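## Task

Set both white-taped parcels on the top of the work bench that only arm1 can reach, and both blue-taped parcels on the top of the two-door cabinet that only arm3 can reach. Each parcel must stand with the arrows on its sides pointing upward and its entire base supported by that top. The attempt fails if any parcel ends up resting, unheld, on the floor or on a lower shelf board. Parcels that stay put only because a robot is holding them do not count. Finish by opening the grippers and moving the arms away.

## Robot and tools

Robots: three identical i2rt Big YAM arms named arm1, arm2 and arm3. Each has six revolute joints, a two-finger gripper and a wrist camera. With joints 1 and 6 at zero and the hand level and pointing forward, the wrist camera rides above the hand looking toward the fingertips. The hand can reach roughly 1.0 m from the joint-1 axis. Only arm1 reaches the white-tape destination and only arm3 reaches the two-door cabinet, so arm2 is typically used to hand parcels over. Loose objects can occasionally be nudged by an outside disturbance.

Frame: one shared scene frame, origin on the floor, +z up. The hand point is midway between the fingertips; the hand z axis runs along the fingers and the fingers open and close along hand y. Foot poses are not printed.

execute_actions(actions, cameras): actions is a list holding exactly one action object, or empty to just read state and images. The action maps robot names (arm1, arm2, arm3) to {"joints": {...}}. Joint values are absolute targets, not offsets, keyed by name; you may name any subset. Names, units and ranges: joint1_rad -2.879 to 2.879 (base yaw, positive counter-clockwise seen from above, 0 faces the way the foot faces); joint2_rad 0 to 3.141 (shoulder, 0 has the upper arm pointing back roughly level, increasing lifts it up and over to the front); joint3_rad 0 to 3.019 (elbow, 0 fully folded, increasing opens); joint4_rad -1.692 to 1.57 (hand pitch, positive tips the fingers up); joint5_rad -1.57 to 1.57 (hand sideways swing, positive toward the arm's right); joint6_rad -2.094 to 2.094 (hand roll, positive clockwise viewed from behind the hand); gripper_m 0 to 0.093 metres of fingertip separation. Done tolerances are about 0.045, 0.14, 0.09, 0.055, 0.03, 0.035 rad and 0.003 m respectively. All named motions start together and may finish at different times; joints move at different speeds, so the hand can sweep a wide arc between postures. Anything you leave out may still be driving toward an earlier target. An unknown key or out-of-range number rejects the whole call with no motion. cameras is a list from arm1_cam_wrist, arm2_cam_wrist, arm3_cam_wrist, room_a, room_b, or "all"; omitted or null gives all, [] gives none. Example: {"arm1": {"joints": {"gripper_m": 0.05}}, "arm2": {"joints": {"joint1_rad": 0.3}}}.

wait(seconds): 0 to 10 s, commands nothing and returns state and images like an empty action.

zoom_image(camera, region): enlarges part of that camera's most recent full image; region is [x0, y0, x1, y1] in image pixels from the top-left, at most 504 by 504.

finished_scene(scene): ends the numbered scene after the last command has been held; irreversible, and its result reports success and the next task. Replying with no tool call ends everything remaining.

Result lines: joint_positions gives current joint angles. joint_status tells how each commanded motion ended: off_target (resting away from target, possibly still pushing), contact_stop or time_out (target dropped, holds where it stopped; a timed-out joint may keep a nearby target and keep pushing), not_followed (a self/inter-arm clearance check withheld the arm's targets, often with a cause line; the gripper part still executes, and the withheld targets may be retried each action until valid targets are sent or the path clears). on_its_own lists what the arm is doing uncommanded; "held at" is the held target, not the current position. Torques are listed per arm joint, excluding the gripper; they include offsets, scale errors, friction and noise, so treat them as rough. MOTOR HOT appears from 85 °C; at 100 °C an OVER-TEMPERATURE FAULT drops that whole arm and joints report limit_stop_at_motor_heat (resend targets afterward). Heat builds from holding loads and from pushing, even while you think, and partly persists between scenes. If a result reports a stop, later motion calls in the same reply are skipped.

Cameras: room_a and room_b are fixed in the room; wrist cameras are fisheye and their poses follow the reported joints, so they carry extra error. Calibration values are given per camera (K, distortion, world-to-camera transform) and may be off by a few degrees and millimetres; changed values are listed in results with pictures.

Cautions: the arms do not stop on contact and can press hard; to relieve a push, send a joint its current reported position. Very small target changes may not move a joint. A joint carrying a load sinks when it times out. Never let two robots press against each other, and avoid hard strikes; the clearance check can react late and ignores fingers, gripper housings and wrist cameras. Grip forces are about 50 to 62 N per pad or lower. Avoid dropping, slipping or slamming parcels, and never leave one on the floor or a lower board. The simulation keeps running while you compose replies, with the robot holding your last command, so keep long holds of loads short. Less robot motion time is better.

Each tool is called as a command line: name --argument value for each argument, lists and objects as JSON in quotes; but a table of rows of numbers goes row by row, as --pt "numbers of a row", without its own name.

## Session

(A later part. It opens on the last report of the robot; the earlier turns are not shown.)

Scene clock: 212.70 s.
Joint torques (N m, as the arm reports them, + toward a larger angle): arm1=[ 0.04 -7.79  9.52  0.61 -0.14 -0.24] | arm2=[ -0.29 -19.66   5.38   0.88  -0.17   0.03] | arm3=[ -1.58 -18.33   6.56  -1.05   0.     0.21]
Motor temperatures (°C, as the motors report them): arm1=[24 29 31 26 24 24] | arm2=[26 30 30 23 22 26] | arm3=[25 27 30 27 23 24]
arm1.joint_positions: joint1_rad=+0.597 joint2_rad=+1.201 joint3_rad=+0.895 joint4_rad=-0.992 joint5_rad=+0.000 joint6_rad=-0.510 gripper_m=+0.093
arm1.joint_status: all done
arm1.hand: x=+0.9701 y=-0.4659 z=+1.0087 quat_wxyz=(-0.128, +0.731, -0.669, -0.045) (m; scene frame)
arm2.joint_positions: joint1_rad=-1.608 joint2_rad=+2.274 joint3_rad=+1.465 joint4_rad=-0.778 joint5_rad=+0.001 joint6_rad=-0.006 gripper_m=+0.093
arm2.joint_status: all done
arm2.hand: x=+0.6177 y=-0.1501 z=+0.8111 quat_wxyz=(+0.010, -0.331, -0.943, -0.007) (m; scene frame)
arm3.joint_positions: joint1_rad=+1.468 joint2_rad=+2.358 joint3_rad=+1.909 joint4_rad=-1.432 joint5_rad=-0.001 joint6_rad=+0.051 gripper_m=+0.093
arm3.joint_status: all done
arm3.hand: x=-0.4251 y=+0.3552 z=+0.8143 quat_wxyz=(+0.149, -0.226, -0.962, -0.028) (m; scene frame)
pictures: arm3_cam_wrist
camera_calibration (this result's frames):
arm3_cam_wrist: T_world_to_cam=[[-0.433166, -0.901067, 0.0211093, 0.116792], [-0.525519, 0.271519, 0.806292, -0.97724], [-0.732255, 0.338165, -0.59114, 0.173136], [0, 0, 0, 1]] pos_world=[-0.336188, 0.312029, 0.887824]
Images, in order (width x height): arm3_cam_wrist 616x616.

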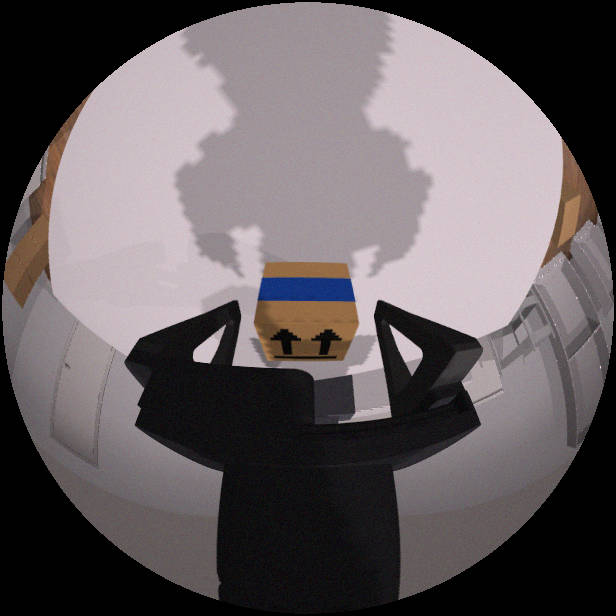

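execute_actions --actions '[{"arm2":{"joints":{"joint2_rad":1.9}},"arm3":{"joints":{"joint2_rad":2.41}}}]' --cameras '[]'

execute_actions --actions '[{"arm2":{"joints":{"joint1_rad":0,"joint2_rad":1.0,"joint3_rad":1.0,"joint4_rad":-1.2}},"arm3":{"joints":{"gripper_m":0.03}}}]' --cameras '[]'

execute_actions --actions '[{"arm1":{"joints":{"joint1_rad":1.322,"joint2_rad":2.33,"joint3_rad":2.17,"joint4_rad":-1.37}},"arm3":{"joints":{"joint2_rad":1.9}}}]' --cameras '["arm3_cam_wrist","arm1_cam_wrist"]'

Scene clock: 219.97 s.
Joint torques (N m, as the arm reports them, + toward a larger angle): arm1=[-0.38 -7.6   9.41  0.61 -0.12 -0.25] | arm2=[  0.12 -18.43   8.23   1.65  -0.17   0.03] | arm3=[ -1.69 -18.63   6.38  -1.05   0.01   0.19]
Motor temperatures (°C, as the motors report them): arm1=[24 29 31 26 24 24] | arm2=[26 30 30 23 22 26] | arm3=[25 27 29 27 23 24]
arm1.joint_positions: joint1_rad=+0.597 joint2_rad=+1.201 joint3_rad=+0.895 joint4_rad=-0.992 joint5_rad=+0.000 joint6_rad=-0.510 gripper_m=+0.093
arm1.joint_status: not commanded
arm1.hand: x=+0.9701 y=-0.4659 z=+1.0087 quat_wxyz=(-0.128, +0.731, -0.669, -0.045) (m; scene frame)
arm2.joint_positions: joint1_rad=-1.608 joint2_rad=+1.879 joint3_rad=+1.462 joint4_rad=-0.774 joint5_rad=+0.001 joint6_rad=-0.006 gripper_m=+0.093
arm2.joint_status: all done
arm2.hand: x=+0.6672 y=-0.1926 z=+1.0446 quat_wxyz=(-0.175, -0.326, -0.927, +0.059) (m; scene frame)
arm3.joint_positions: joint1_rad=+1.468 joint2_rad=+2.383 joint3_rad=+1.909 joint4_rad=-1.432 joint5_rad=-0.001 joint6_rad=+0.051 gripper_m=+0.093
arm3.joint_status: all done
arm3.hand: x=-0.4293 y=+0.3570 z=+0.8000 quat_wxyz=(+0.160, -0.226, -0.960, -0.030) (m; scene frame)
pictures: none
No camera images: the call's "cameras" was empty. Leave "cameras" out to get every camera's image.

Scene clock: 221.77 s.
Joint torques (N m, as the arm reports them, + toward a larger angle): arm1=[ 0.1  -7.78  9.49  0.55 -0.14 -0.28] | arm2=[-0.59 -6.14  7.67  0.04 -0.09  0.03] | arm3=[ -1.58 -18.62   6.45  -1.08   0.     0.2 ]
Motor temperatures (°C, as the motors report them): arm1=[24 29 31 26 24 24] | arm2=[26 30 30 23 22 26] | arm3=[25 27 29 27 23 24]
arm1.joint_positions: joint1_rad=+0.597 joint2_rad=+1.201 joint3_rad=+0.895 joint4_rad=-0.992 joint5_rad=+0.000 joint6_rad=-0.510 gripper_m=+0.093
arm1.joint_status: not commanded
arm1.hand: x=+0.9701 y=-0.4659 z=+1.0087 quat_wxyz=(-0.128, +0.731, -0.669, -0.045) (m; scene frame)
arm2.joint_positions: joint1_rad=-0.004 joint2_rad=+1.001 joint3_rad=+1.010 joint4_rad=-1.180 joint5_rad=-0.001 joint6_rad=-0.006 gripper_m=+0.093
arm2.joint_status: all done
arm2.hand: x=+0.3825 y=+0.4906 z=+1.2282 quat_wxyz=(-0.179, +0.437, -0.876, -0.093) (m; scene frame)
arm3.joint_positions: joint1_rad=+1.468 joint2_rad=+2.383 joint3_rad=+1.909 joint4_rad=-1.432 joint5_rad=-0.001 joint6_rad=+0.052 gripper_m=+0.055
arm3.joint_status: gripper_m off_target (ended at +0.055, target +0.030)
arm3.hand: x=-0.4294 y=+0.3570 z=+0.8001 quat_wxyz=(+0.161, -0.226, -0.960, -0.030) (m; scene frame)
pictures: none
No camera images: the call's "cameras" was empty. Leave "cameras" out to get every camera's image.

Scene clock: 223.50 s.
Joint torques (N m, as the arm reports them, + toward a larger angle): arm1=[ -0.65 -23.31  12.7    0.08  -0.11  -0.28] | arm2=[-0.47 -5.31  7.59  0.1  -0.09  0.04] | arm3=[ -1.55 -16.9    8.62  -0.27   0.     0.2 ]
Motor temperatures (°C, as the motors report them): arm1=[24 29 31 26 24 24] | arm2=[26 29 30 23 22 26] | arm3=[25 27 29 27 23 24]
arm1.joint_positions: joint1_rad=+1.326 joint2_rad=+2.342 joint3_rad=+2.125 joint4_rad=-1.362 joint5_rad=+0.000 joint6_rad=-0.510 gripper_m=+0.093
arm1.joint_status: all done
arm1.hand: x=+0.6010 y=-0.1384 z=+0.8815 quat_wxyz=(+0.003, +0.930, -0.368, +0.000) (m; scene frame)
arm2.joint_positions: joint1_rad=-0.004 joint2_rad=+1.001 joint3_rad=+1.010 joint4_rad=-1.180 joint5_rad=-0.001 joint6_rad=-0.006 gripper_m=+0.093
arm2.joint_status: not commanded
arm2.hand: x=+0.3825 y=+0.4906 z=+1.2282 quat_wxyz=(-0.179, +0.437, -0.876, -0.093) (m; scene frame)
arm3.joint_positions: joint1_rad=+1.468 joint2_rad=+1.898 joint3_rad=+1.899 joint4_rad=-1.433 joint5_rad=-0.001 joint6_rad=+0.052 gripper_m=+0.055
arm3.joint_status: all done
arm3.hand: x=-0.4116 y=+0.3489 z=+1.0888 quat_wxyz=(-0.071, -0.229, -0.971, +0.012) (m; scene frame)
pictures: arm1_cam_wrist, arm3_cam_wrist
camera_calibration (this result's frames):
arm1_cam_wrist: T_world_to_cam=[[0.684645, 0.728686, -0.0166853, -0.291851], [0.593812, -0.544355, 0.592507, -0.949369], [0.422669, -0.415565, -0.805392, 0.522655], [0, 0, 0, 1]] pos_world=[0.542651, -0.0869289, 0.97858]
arm3_cam_wrist: T_world_to_cam=[[-0.439357, -0.898307, 0.00299027, 0.127386], [-0.792045, 0.388951, 0.470513, -0.974853], [-0.423828, 0.204355, -0.882388, 0.83825], [0, 0, 0, 1]] pos_world=[-0.360885, 0.322301, 1.19796]
Images, in order (width x height): arm1_cam_wrist 616x616, arm3_cam_wrist 616x616.

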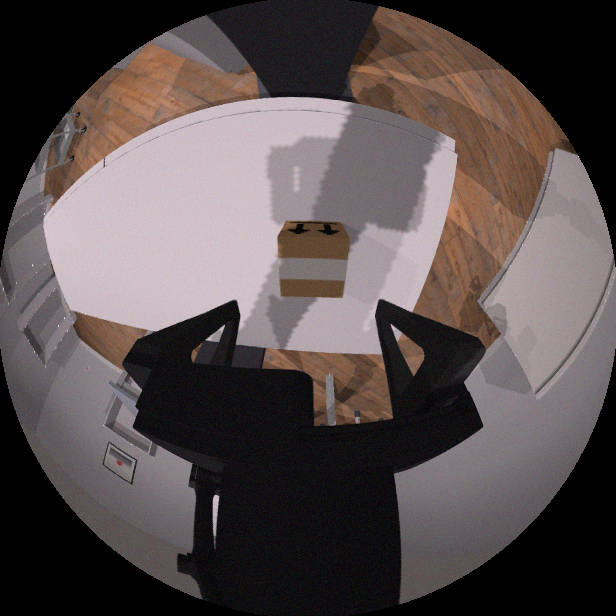

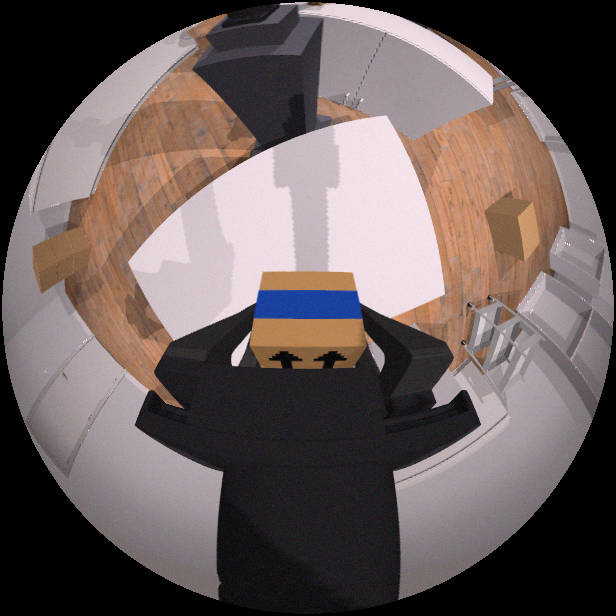

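execute_actions --actions '[{"arm1":{"joints":{"joint2_rad":2.445,"joint3_rad":2.095,"joint4_rad":-1.2,"joint6_rad":-0.56}},"arm3":{"joints":{"joint1_rad":-1.1,"joint2_rad":1.65,"joint3_rad":0.64,"joint4_rad":0.70,"joint6_rad":0}}}]' --cameras '["arm3_cam_wrist","arm1_cam_wrist","room_a"]'

Scene clock: 230.60 s.
Joint torques (N m, as the arm reports them, + toward a larger angle): arm1=[ -0.65 -23.61   9.38   0.69  -0.22  -0.29] | arm2=[-0.33 -5.27  7.58  0.1  -0.1   0.04] | arm3=[ -0.83 -11.3    5.11   2.01  -0.09   0.07]
Motor temperatures (°C, as the motors report them): arm1=[24 30 32 26 24 24] | arm2=[26 29 30 23 22 26] | arm3=[25 27 29 27 23 24]
arm1.joint_positions: joint1_rad=+1.327 joint2_rad=+2.453 joint3_rad=+2.083 joint4_rad=-1.208 joint5_rad=+0.002 joint6_rad=-0.549 gripper_m=+0.093
arm1.joint_status: all done
arm1.hand: x=+0.5985 y=-0.1327 z=+0.7895 quat_wxyz=(+0.003, +0.937, -0.349, +0.001) (m; scene frame)
arm2.joint_positions: joint1_rad=-0.004 joint2_rad=+1.001 joint3_rad=+1.010 joint4_rad=-1.180 joint5_rad=-0.001 joint6_rad=-0.006 gripper_m=+0.093
arm2.joint_status: not commanded
arm2.hand: x=+0.3825 y=+0.4906 z=+1.2282 quat_wxyz=(-0.179, +0.437, -0.876, -0.093) (m; scene frame)
arm3.joint_positions: joint1_rad=-1.100 joint2_rad=+1.659 joint3_rad=+0.649 joint4_rad=+0.677 joint5_rad=+0.001 joint6_rad=+0.008 gripper_m=+0.055
arm3.joint_status: all done
arm3.hand: x=-1.5338 y=+0.5079 z=+0.9553 quat_wxyz=(-0.050, -0.814, -0.062, +0.576) (m; scene frame)
pictures: arm1_cam_wrist, arm3_cam_wrist, room_a
camera_calibration (this result's frames):
arm1_cam_wrist: T_world_to_cam=[[0.655507, 0.755031, -0.015462, -0.275859], [0.614013, -0.520934, 0.592972, -0.899552], [0.439658, -0.398191, -0.805074, 0.443894], [0, 0, 0, 1]] pos_world=[0.538003, -0.0835698, 0.886512]
arm3_cam_wrist: T_world_to_cam=[[-0.151471, 0.988459, 0.00247402, -0.738656], [0.817158, 0.126628, -0.562332, 1.72541], [-0.556155, -0.0831554, -0.826908, 0.102315], [0, 0, 0, 1]] pos_world=[-1.46491, 0.520154, 1.05668]
Images, in order (width x height): arm1_cam_wrist 616x616, arm3_cam_wrist 616x616, room_a 672x504.

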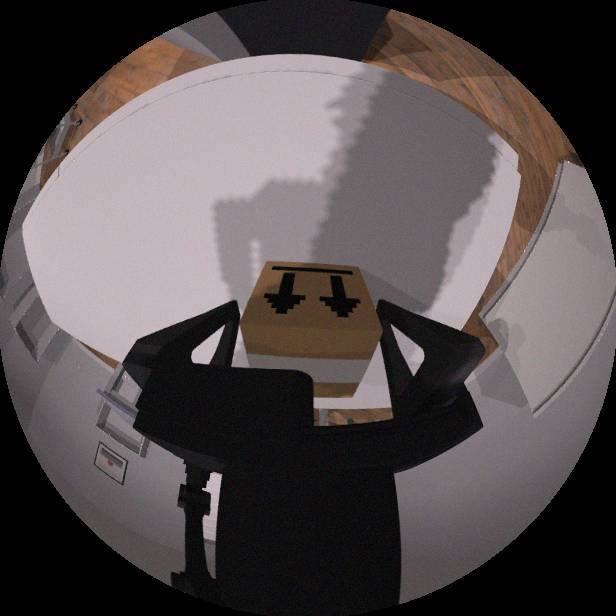

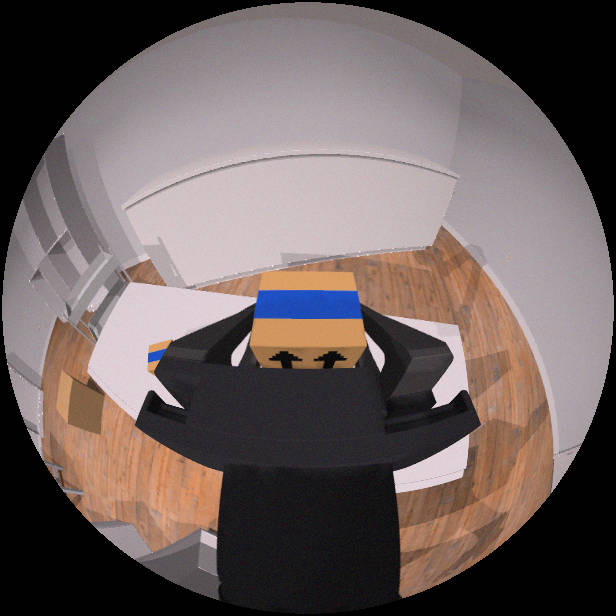

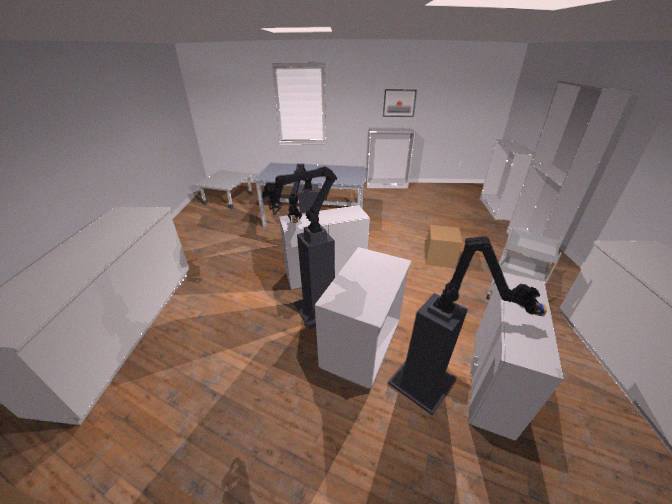

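execute_actions --actions '[{"arm1":{"joints":{"gripper_m":0.03}},"arm3":{"joints":{"joint2_rad":1.96,"joint4_rad":1.0}}}]' --cameras '[]'

execute_actions --actions '[{"arm1":{"joints":{"joint2_rad":2.1}},"arm3":{"joints":{"joint2_rad":2.06,"joint3_rad":0.67,"joint4_rad":1.09}}}]' --cameras '["room_a"]'

zoom_image --camera "room_a" --region '[470, 260, 580, 370]'

Scene clock: 236.30 s.
Joint torques (N m, as the arm reports them, + toward a larger angle): arm1=[ -1.22 -23.78   9.29   0.67  -0.18  -0.27] | arm2=[-0.3  -5.31  7.69  0.09 -0.09  0.01] | arm3=[ -1.02 -12.27   3.4    2.06  -0.09   0.07]
Motor temperatures (°C, as the motors report them): arm1=[24 30 31 26 24 24] | arm2=[26 28 30 23 22 26] | arm3=[25 27 28 27 23 24]
arm1.joint_positions: joint1_rad=+1.327 joint2_rad=+2.453 joint3_rad=+2.083 joint4_rad=-1.208 joint5_rad=+0.002 joint6_rad=-0.549 gripper_m=+0.054
arm1.joint_status: gripper_m off_target (ended at +0.054, target +0.030)
arm1.hand: x=+0.5984 y=-0.1327 z=+0.7895 quat_wxyz=(+0.003, +0.937, -0.349, +0.000) (m; scene frame)
arm2.joint_positions: joint1_rad=-0.004 joint2_rad=+1.001 joint3_rad=+1.010 joint4_rad=-1.180 joint5_rad=-0.001 joint6_rad=-0.006 gripper_m=+0.093
arm2.joint_status: not commanded
arm2.hand: x=+0.3825 y=+0.4906 z=+1.2282 quat_wxyz=(-0.179, +0.437, -0.876, -0.093) (m; scene frame)
arm3.joint_positions: joint1_rad=-1.100 joint2_rad=+1.963 joint3_rad=+0.640 joint4_rad=+0.976 joint5_rad=+0.001 joint6_rad=+0.008 gripper_m=+0.055
arm3.joint_status: all done
arm3.hand: x=-1.5292 y=+0.5084 z=+0.8578 quat_wxyz=(-0.050, -0.818, -0.063, +0.570) (m; scene frame)
pictures: none
No camera images: the call's "cameras" was empty. Leave "cameras" out to get every camera's image.

Scene clock: 237.80 s.
Joint torques (N m, as the arm reports them, + toward a larger angle): arm1=[ -1.46 -21.18  11.22   1.36  -0.18  -0.26] | arm2=[-0.29 -5.73  7.6   0.09 -0.1   0.03] | arm3=[ -1.04 -11.66   4.26   2.07  -0.09   0.07]
Motor temperatures (°C, as the motors report them): arm1=[24 30 32 26 24 24] | arm2=[26 28 30 23 22 26] | arm3=[25 27 28 27 23 24]
arm1.joint_positions: joint1_rad=+1.327 joint2_rad=+2.100 joint3_rad=+2.079 joint4_rad=-1.208 joint5_rad=+0.002 joint6_rad=-0.549 gripper_m=+0.054
arm1.joint_status: all done
arm1.hand: x=+0.5923 y=-0.1099 z=+1.0379 quat_wxyz=(-0.134, +0.923, -0.344, -0.107) (m; scene frame)
arm2.joint_positions: joint1_rad=-0.004 joint2_rad=+1.001 joint3_rad=+1.010 joint4_rad=-1.180 joint5_rad=-0.001 joint6_rad=-0.006 gripper_m=+0.093
arm2.joint_status: not commanded
arm2.hand: x=+0.3825 y=+0.4906 z=+1.2282 quat_wxyz=(-0.179, +0.437, -0.876, -0.093) (m; scene frame)
arm3.joint_positions: joint1_rad=-1.100 joint2_rad=+2.053 joint3_rad=+0.648 joint4_rad=+1.065 joint5_rad=+0.001 joint6_rad=+0.008 gripper_m=+0.055
arm3.joint_status: all done
arm3.hand: x=-1.5270 y=+0.5087 z=+0.8329 quat_wxyz=(-0.050, -0.816, -0.062, +0.573) (m; scene frame)
pictures: room_a
Images, in order (width x height): room_a 672x504.

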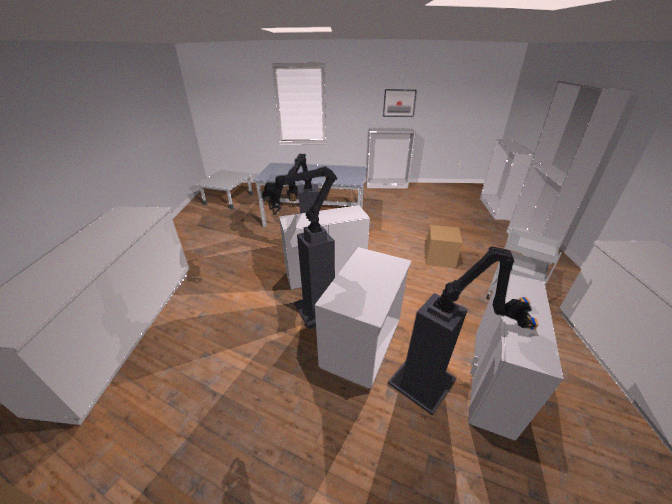

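Region (470, 260, 580, 370) of room_a's 672x504 image, scaled by 4.582, with more detail than that image has.

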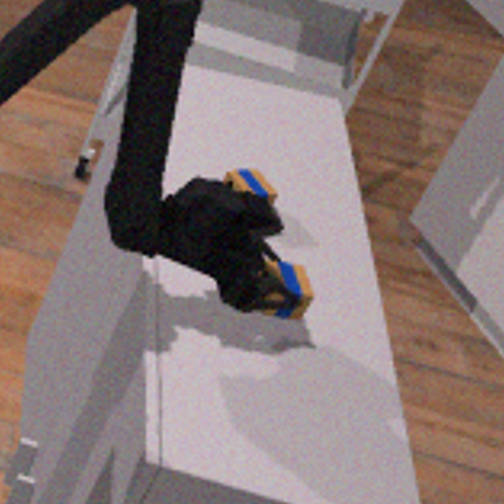

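Still a few cm up.

execute_actions --actions '[{"arm1":{"joints":{"joint1_rad":-1.8,"joint2_rad":1.85,"joint3_rad":1.42,"joint4_rad":-1.1,"joint6_rad":0}},"arm3":{"joints":{"joint2_rad":2.16,"joint3_rad":0.69,"joint4_rad":1.17}}}]' --cameras '["room_a"]'

zoom_image --camera "room_a" --region '[470, 260, 580, 370]'

execute_actions --actions '[{"arm1":{"joints":{"joint2_rad":2.05,"joint3_rad":1.41,"joint4_rad":-0.91}}}]' --cameras '["arm1_cam_wrist"]'

Scene clock: 243.97 s.
Joint torques (N m, as the arm reports them, + toward a larger angle): arm1=[  0.2  -17.84   8.38   0.3   -0.08  -0.06] | arm2=[-0.28 -5.64  7.57  0.02 -0.08  0.05] | arm3=[ -1.03 -12.22   3.24   2.02  -0.09   0.05]
Motor temperatures (°C, as the motors report them): arm1=[24 30 32 26 24 24] | arm2=[26 28 30 23 22 26] | arm3=[25 27 28 27 23 24]
arm1.joint_positions: joint1_rad=-1.809 joint2_rad=+1.868 joint3_rad=+1.416 joint4_rad=-1.097 joint5_rad=+0.001 joint6_rad=-0.010 gripper_m=+0.053
arm1.joint_status: all done
arm1.hand: x=+0.9829 y=-1.3311 z=+0.9113 quat_wxyz=(-0.006, -0.584, -0.812, +0.008) (m; scene frame)
arm2.joint_positions: joint1_rad=-0.004 joint2_rad=+1.001 joint3_rad=+1.010 joint4_rad=-1.180 joint5_rad=-0.001 joint6_rad=-0.006 gripper_m=+0.093
arm2.joint_status: not commanded
arm2.hand: x=+0.3825 y=+0.4906 z=+1.2282 quat_wxyz=(-0.179, +0.437, -0.876, -0.093) (m; scene frame)
arm3.joint_positions: joint1_rad=-1.100 joint2_rad=+2.153 joint3_rad=+0.675 joint4_rad=+1.146 joint5_rad=+0.001 joint6_rad=+0.008 gripper_m=+0.055
arm3.joint_status: all done
arm3.hand: x=-1.5290 y=+0.5083 z=+0.8062 quat_wxyz=(-0.050, -0.814, -0.062, +0.576) (m; scene frame)
pictures: room_a
Images, in order (width x height): room_a 672x504.

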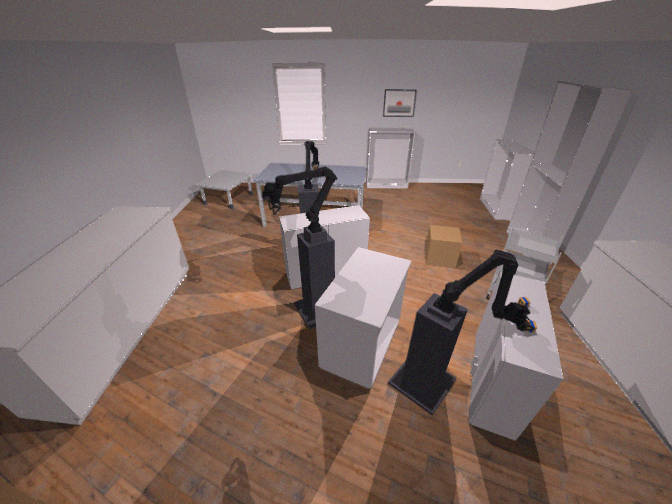

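Region (470, 260, 580, 370) of room_a's 672x504 image, scaled by 4.582, with more detail than that image has.

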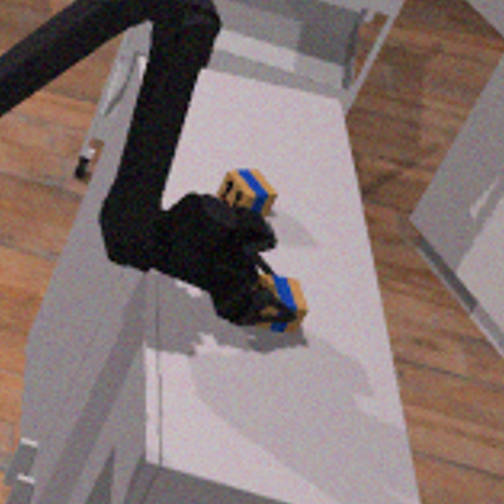

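Scene clock: 245.10 s.
Joint torques (N m, as the arm reports them, + toward a larger angle): arm1=[  0.29 -19.64   8.54   0.64  -0.1   -0.09] | arm2=[-0.59 -5.83  7.64  0.11 -0.08  0.03] | arm3=[ -1.02 -12.35   3.23   2.02  -0.11   0.06]
Motor temperatures (°C, as the motors report them): arm1=[24 30 31 26 24 24] | arm2=[26 28 30 23 22 26] | arm3=[25 27 28 27 23 24]
arm1.joint_positions: joint1_rad=-1.809 joint2_rad=+2.076 joint3_rad=+1.392 joint4_rad=-0.919 joint5_rad=+0.001 joint6_rad=-0.010 gripper_m=+0.053
arm1.joint_status: all done
arm1.hand: x=+0.9842 y=-1.3370 z=+0.7934 quat_wxyz=(+0.015, -0.583, -0.812, -0.008) (m; scene frame)
arm2.joint_positions: joint1_rad=-0.004 joint2_rad=+1.001 joint3_rad=+1.010 joint4_rad=-1.180 joint5_rad=-0.001 joint6_rad=-0.006 gripper_m=+0.093
arm2.joint_status: not commanded
arm2.hand: x=+0.3825 y=+0.4906 z=+1.2282 quat_wxyz=(-0.179, +0.437, -0.876, -0.093) (m; scene frame)
arm3.joint_positions: joint1_rad=-1.100 joint2_rad=+2.153 joint3_rad=+0.675 joint4_rad=+1.146 joint5_rad=+0.001 joint6_rad=+0.008 gripper_m=+0.055
arm3.joint_status: not commanded
arm3.hand: x=-1.5290 y=+0.5083 z=+0.8062 quat_wxyz=(-0.050, -0.814, -0.062, +0.576) (m; scene frame)
pictures: arm1_cam_wrist
camera_calibration (this result's frames):
arm1_cam_wrist: T_world_to_cam=[[-0.948233, -0.317521, -0.00583153, 0.517475], [-0.253111, 0.744538, 0.617736, 0.759639], [-0.191802, 0.587234, -0.786364, 1.72208], [0, 0, 0, 1]] pos_world=[1.01326, -1.41253, 0.887941]
Images, in order (width x height): arm1_cam_wrist 616x616.

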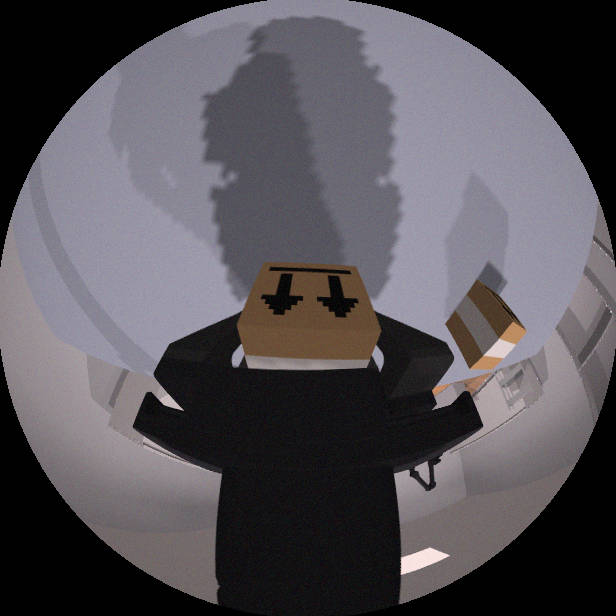

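execute_actions --actions '[{"arm1":{"joints":{"joint2_rad":2.12,"joint4_rad":-0.86}},"arm3":{"joints":{"joint2_rad":2.22,"joint4_rad":1.22}}}]' --cameras '[]'

Scene clock: 247.83 s.
Joint torques (N m, as the arm reports them, + toward a larger angle): arm1=[  0.33 -15.67   8.33   0.8   -0.05  -0.09] | arm2=[-0.23 -5.65  7.67  0.08 -0.09  0.02] | arm3=[ -1.05 -12.06   2.77   2.06  -0.09   0.06]
Motor temperatures (°C, as the motors report them): arm1=[24 30 31 26 24 24] | arm2=[26 28 30 23 22 26] | arm3=[25 27 27 27 23 24]
arm1.joint_positions: joint1_rad=-1.809 joint2_rad=+2.094 joint3_rad=+1.393 joint4_rad=-0.868 joint5_rad=+0.000 joint6_rad=-0.010 gripper_m=+0.053
arm1.joint_status: all done
arm1.hand: x=+0.9871 y=-1.3458 z=+0.7838 quat_wxyz=(+0.002, -0.584, -0.812, +0.002) (m; scene frame)
arm2.joint_positions: joint1_rad=-0.004 joint2_rad=+1.001 joint3_rad=+1.010 joint4_rad=-1.180 joint5_rad=-0.001 joint6_rad=-0.006 gripper_m=+0.093
arm2.joint_status: not commanded
arm2.hand: x=+0.3825 y=+0.4906 z=+1.2282 quat_wxyz=(-0.179, +0.437, -0.876, -0.093) (m; scene frame)
arm3.joint_positions: joint1_rad=-1.100 joint2_rad=+2.208 joint3_rad=+0.675 joint4_rad=+1.196 joint5_rad=+0.001 joint6_rad=+0.008 gripper_m=+0.055
arm3.joint_status: all done
arm3.hand: x=-1.5225 y=+0.5093 z=+0.7886 quat_wxyz=(-0.050, -0.815, -0.062, +0.574) (m; scene frame)
pictures: none
No camera images: the call's "cameras" was empty. Leave "cameras" out to get every camera's image.

execute_actions --actions '[{"arm1":{"joints":{"joint2_rad":2.094,"gripper_m":0.093}},"arm3":{"joints":{"joint2_rad":2.26,"joint4_rad":1.26}}}]' --cameras '["room_a"]'

zoom_image --camera "room_a" --region '[470, 260, 580, 370]'

Scene clock: 251.57 s.
Joint torques (N m, as the arm reports them, + toward a larger angle): arm1=[  0.4  -17.47   8.21   0.74  -0.06  -0.04] | arm2=[-0.29 -5.68  7.61  0.19 -0.11  0.02] | arm3=[ -1.02 -10.74   2.59   1.75  -0.08   0.08]
Motor temperatures (°C, as the motors report them): arm1=[24 30 31 26 24 24] | arm2=[26 28 30 23 22 26] | arm3=[25 27 27 27 23 24]
arm1.joint_positions: joint1_rad=-1.809 joint2_rad=+2.094 joint3_rad=+1.393 joint4_rad=-0.867 joint5_rad=+0.000 joint6_rad=-0.010 gripper_m=+0.093
arm1.joint_status: all done
arm1.hand: x=+0.9872 y=-1.3459 z=+0.7836 quat_wxyz=(+0.002, -0.584, -0.812, +0.002) (m; scene frame)
arm2.joint_positions: joint1_rad=-0.004 joint2_rad=+1.001 joint3_rad=+1.010 joint4_rad=-1.180 joint5_rad=-0.001 joint6_rad=-0.006 gripper_m=+0.093
arm2.joint_status: not commanded
arm2.hand: x=+0.3825 y=+0.4906 z=+1.2282 quat_wxyz=(-0.179, +0.437, -0.876, -0.093) (m; scene frame)
arm3.joint_positions: joint1_rad=-1.100 joint2_rad=+2.232 joint3_rad=+0.676 joint4_rad=+1.245 joint5_rad=+0.001 joint6_rad=+0.006 gripper_m=+0.055
arm3.joint_status: all done
arm3.hand: x=-1.5219 y=+0.5094 z=+0.7875 quat_wxyz=(-0.050, -0.808, -0.063, +0.584) (m; scene frame)
pictures: room_a
Images, in order (width x height): room_a 672x504.

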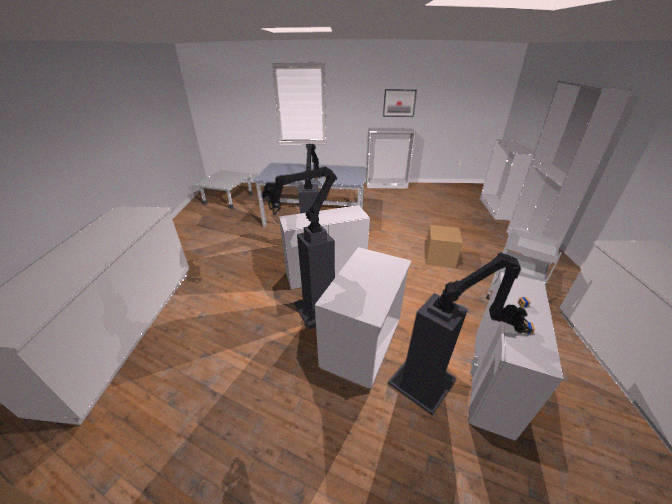

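Region (470, 260, 580, 370) of room_a's 672x504 image, scaled by 4.582, with more detail than that image has.

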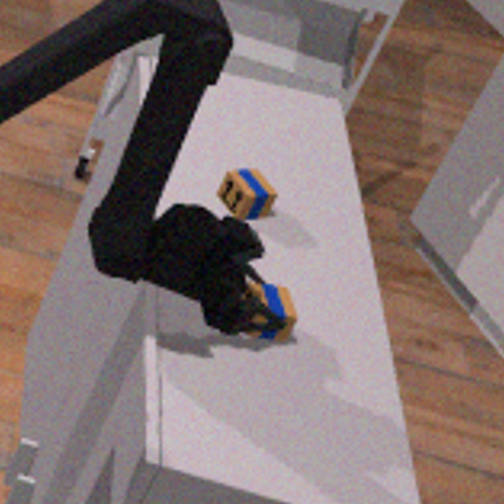

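execute_actions --actions '[{"arm1":{"joints":{"joint2_rad":1.5}},"arm3":{"joints":{"joint2_rad":2.232,"gripper_m":0.093}}}]' --cameras '[]'

execute_actions --actions '[{"arm3":{"joints":{"joint2_rad":2.15,"joint3_rad":0.5,"joint4_rad":1.5}}}]' --cameras '[]'

execute_actions --actions '[{"arm3":{"joints":{"joint2_rad":1.4,"joint4_rad":0.3}}}]' --cameras '["arm1_cam_wrist","arm3_cam_wrist","room_a"]'

Scene clock: 257.80 s.
Joint torques (N m, as the arm reports them, + toward a larger angle): arm1=[  0.23 -12.01  11.56   1.65  -0.12  -0.07] | arm2=[-0.44 -5.5   7.62  0.05 -0.08  0.03] | arm3=[ -0.98 -13.07   2.6    1.76  -0.09   0.08]
Motor temperatures (°C, as the motors report them): arm1=[24 30 31 26 24 24] | arm2=[26 28 31 23 22 26] | arm3=[25 27 27 27 23 24]
arm1.joint_positions: joint1_rad=-1.809 joint2_rad=+1.494 joint3_rad=+1.393 joint4_rad=-0.867 joint5_rad=+0.000 joint6_rad=-0.010 gripper_m=+0.093
arm1.joint_status: all done
arm1.hand: x=+0.9943 y=-1.3630 z=+1.1237 quat_wxyz=(-0.237, -0.557, -0.776, +0.177) (m; scene frame)
arm2.joint_positions: joint1_rad=-0.004 joint2_rad=+1.001 joint3_rad=+1.010 joint4_rad=-1.180 joint5_rad=-0.001 joint6_rad=-0.006 gripper_m=+0.093
arm2.joint_status: not commanded
arm2.hand: x=+0.3825 y=+0.4906 z=+1.2282 quat_wxyz=(-0.179, +0.437, -0.876, -0.093) (m; scene frame)
arm3.joint_positions: joint1_rad=-1.100 joint2_rad=+2.232 joint3_rad=+0.676 joint4_rad=+1.245 joint5_rad=+0.001 joint6_rad=+0.006 gripper_m=+0.093
arm3.joint_status: all done
arm3.hand: x=-1.5219 y=+0.5094 z=+0.7875 quat_wxyz=(-0.050, -0.808, -0.063, +0.584) (m; scene frame)
pictures: none
No camera images: the call's "cameras" was empty. Leave "cameras" out to get every camera's image.

Scene clock: 258.73 s.
Joint torques (N m, as the arm reports them, + toward a larger angle): arm1=[  0.1  -12.27  11.3    1.65  -0.06  -0.07] | arm2=[-0.59 -5.81  7.66  0.09 -0.07  0.02] | arm3=[ -1.06 -10.45   0.78   1.94  -0.08   0.09]
Motor temperatures (°C, as the motors report them): arm1=[24 30 31 26 24 24] | arm2=[26 28 31 23 22 26] | arm3=[25 27 27 27 23 24]
arm1.joint_positions: joint1_rad=-1.809 joint2_rad=+1.494 joint3_rad=+1.393 joint4_rad=-0.867 joint5_rad=+0.000 joint6_rad=-0.010 gripper_m=+0.093
arm1.joint_status: not commanded
arm1.hand: x=+0.9943 y=-1.3630 z=+1.1237 quat_wxyz=(-0.237, -0.557, -0.776, +0.177) (m; scene frame)
arm2.joint_positions: joint1_rad=-0.004 joint2_rad=+1.001 joint3_rad=+1.010 joint4_rad=-1.180 joint5_rad=-0.001 joint6_rad=-0.006 gripper_m=+0.093
arm2.joint_status: not commanded
arm2.hand: x=+0.3825 y=+0.4906 z=+1.2282 quat_wxyz=(-0.179, +0.437, -0.876, -0.093) (m; scene frame)
arm3.joint_positions: joint1_rad=-1.100 joint2_rad=+2.143 joint3_rad=+0.502 joint4_rad=+1.479 joint5_rad=+0.001 joint6_rad=+0.006 gripper_m=+0.093
arm3.joint_status: all done
arm3.hand: x=-1.4756 y=+0.5172 z=+0.8493 quat_wxyz=(-0.055, -0.761, -0.059, +0.643) (m; scene frame)
pictures: none
No camera images: the call's "cameras" was empty. Leave "cameras" out to get every camera's image.

Scene clock: 260.37 s.
Joint torques (N m, as the arm reports them, + toward a larger angle): arm1=[  0.41 -12.3   11.28   1.6   -0.08  -0.07] | arm2=[-0.24 -5.44  7.6   0.1  -0.08  0.04] | arm3=[-1.16 -7.53  6.11  0.64 -0.09  0.08]
Motor temperatures (°C, as the motors report them): arm1=[24 30 31 26 24 24] | arm2=[26 28 31 23 22 26] | arm3=[25 26 27 27 23 24]
arm1.joint_positions: joint1_rad=-1.809 joint2_rad=+1.494 joint3_rad=+1.393 joint4_rad=-0.867 joint5_rad=+0.000 joint6_rad=-0.010 gripper_m=+0.093
arm1.joint_status: not commanded
arm1.hand: x=+0.9943 y=-1.3630 z=+1.1237 quat_wxyz=(-0.237, -0.557, -0.776, +0.177) (m; scene frame)
arm2.joint_positions: joint1_rad=-0.004 joint2_rad=+1.001 joint3_rad=+1.010 joint4_rad=-1.180 joint5_rad=-0.001 joint6_rad=-0.006 gripper_m=+0.093
arm2.joint_status: not commanded
arm2.hand: x=+0.3825 y=+0.4906 z=+1.2282 quat_wxyz=(-0.179, +0.437, -0.876, -0.093) (m; scene frame)
arm3.joint_positions: joint1_rad=-1.100 joint2_rad=+1.399 joint3_rad=+0.502 joint4_rad=+0.315 joint5_rad=+0.001 joint6_rad=+0.006 gripper_m=+0.093
arm3.joint_status: all done
arm3.hand: x=-1.4443 y=+0.5226 z=+0.9394 quat_wxyz=(-0.041, -0.879, -0.069, +0.470) (m; scene frame)
pictures: arm1_cam_wrist, arm3_cam_wrist, room_a
camera_calibration (this result's frames):
arm1_cam_wrist: T_world_to_cam=[[-0.946865, -0.321631, 0.000704038, 0.50639], [-0.321454, 0.946413, 0.0311286, 1.57987], [-0.0106782, 0.0292482, -0.999515, 1.29791], [0, 0, 0, 1]] pos_world=[1.0012, -1.3703, 1.24775]
arm3_cam_wrist: T_world_to_cam=[[-0.154578, 0.987957, 0.00682889, -0.747864], [0.928353, 0.14761, -0.341134, 1.58332], [-0.338034, -0.0463924, -0.93999, 0.542232], [0, 0, 0, 1]] pos_world=[-1.40219, 0.530298, 1.05492]
Images, in order (width x height): arm1_cam_wrist 616x616, arm3_cam_wrist 616x616, room_a 672x504.

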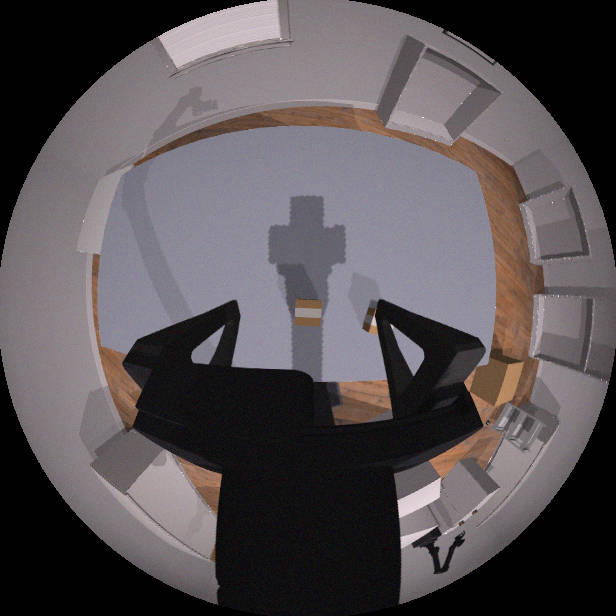

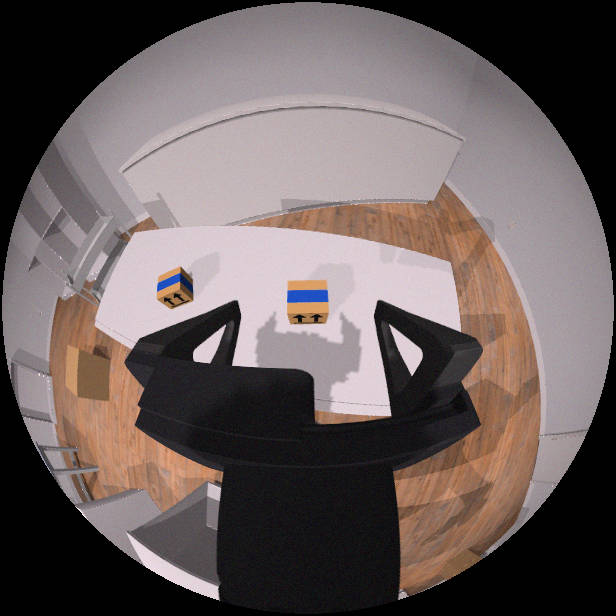

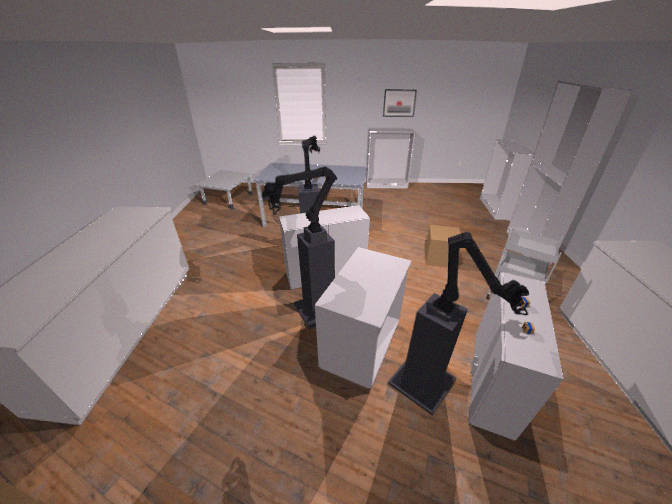

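finished_scene --scene 1

The scene is finished: the task was done.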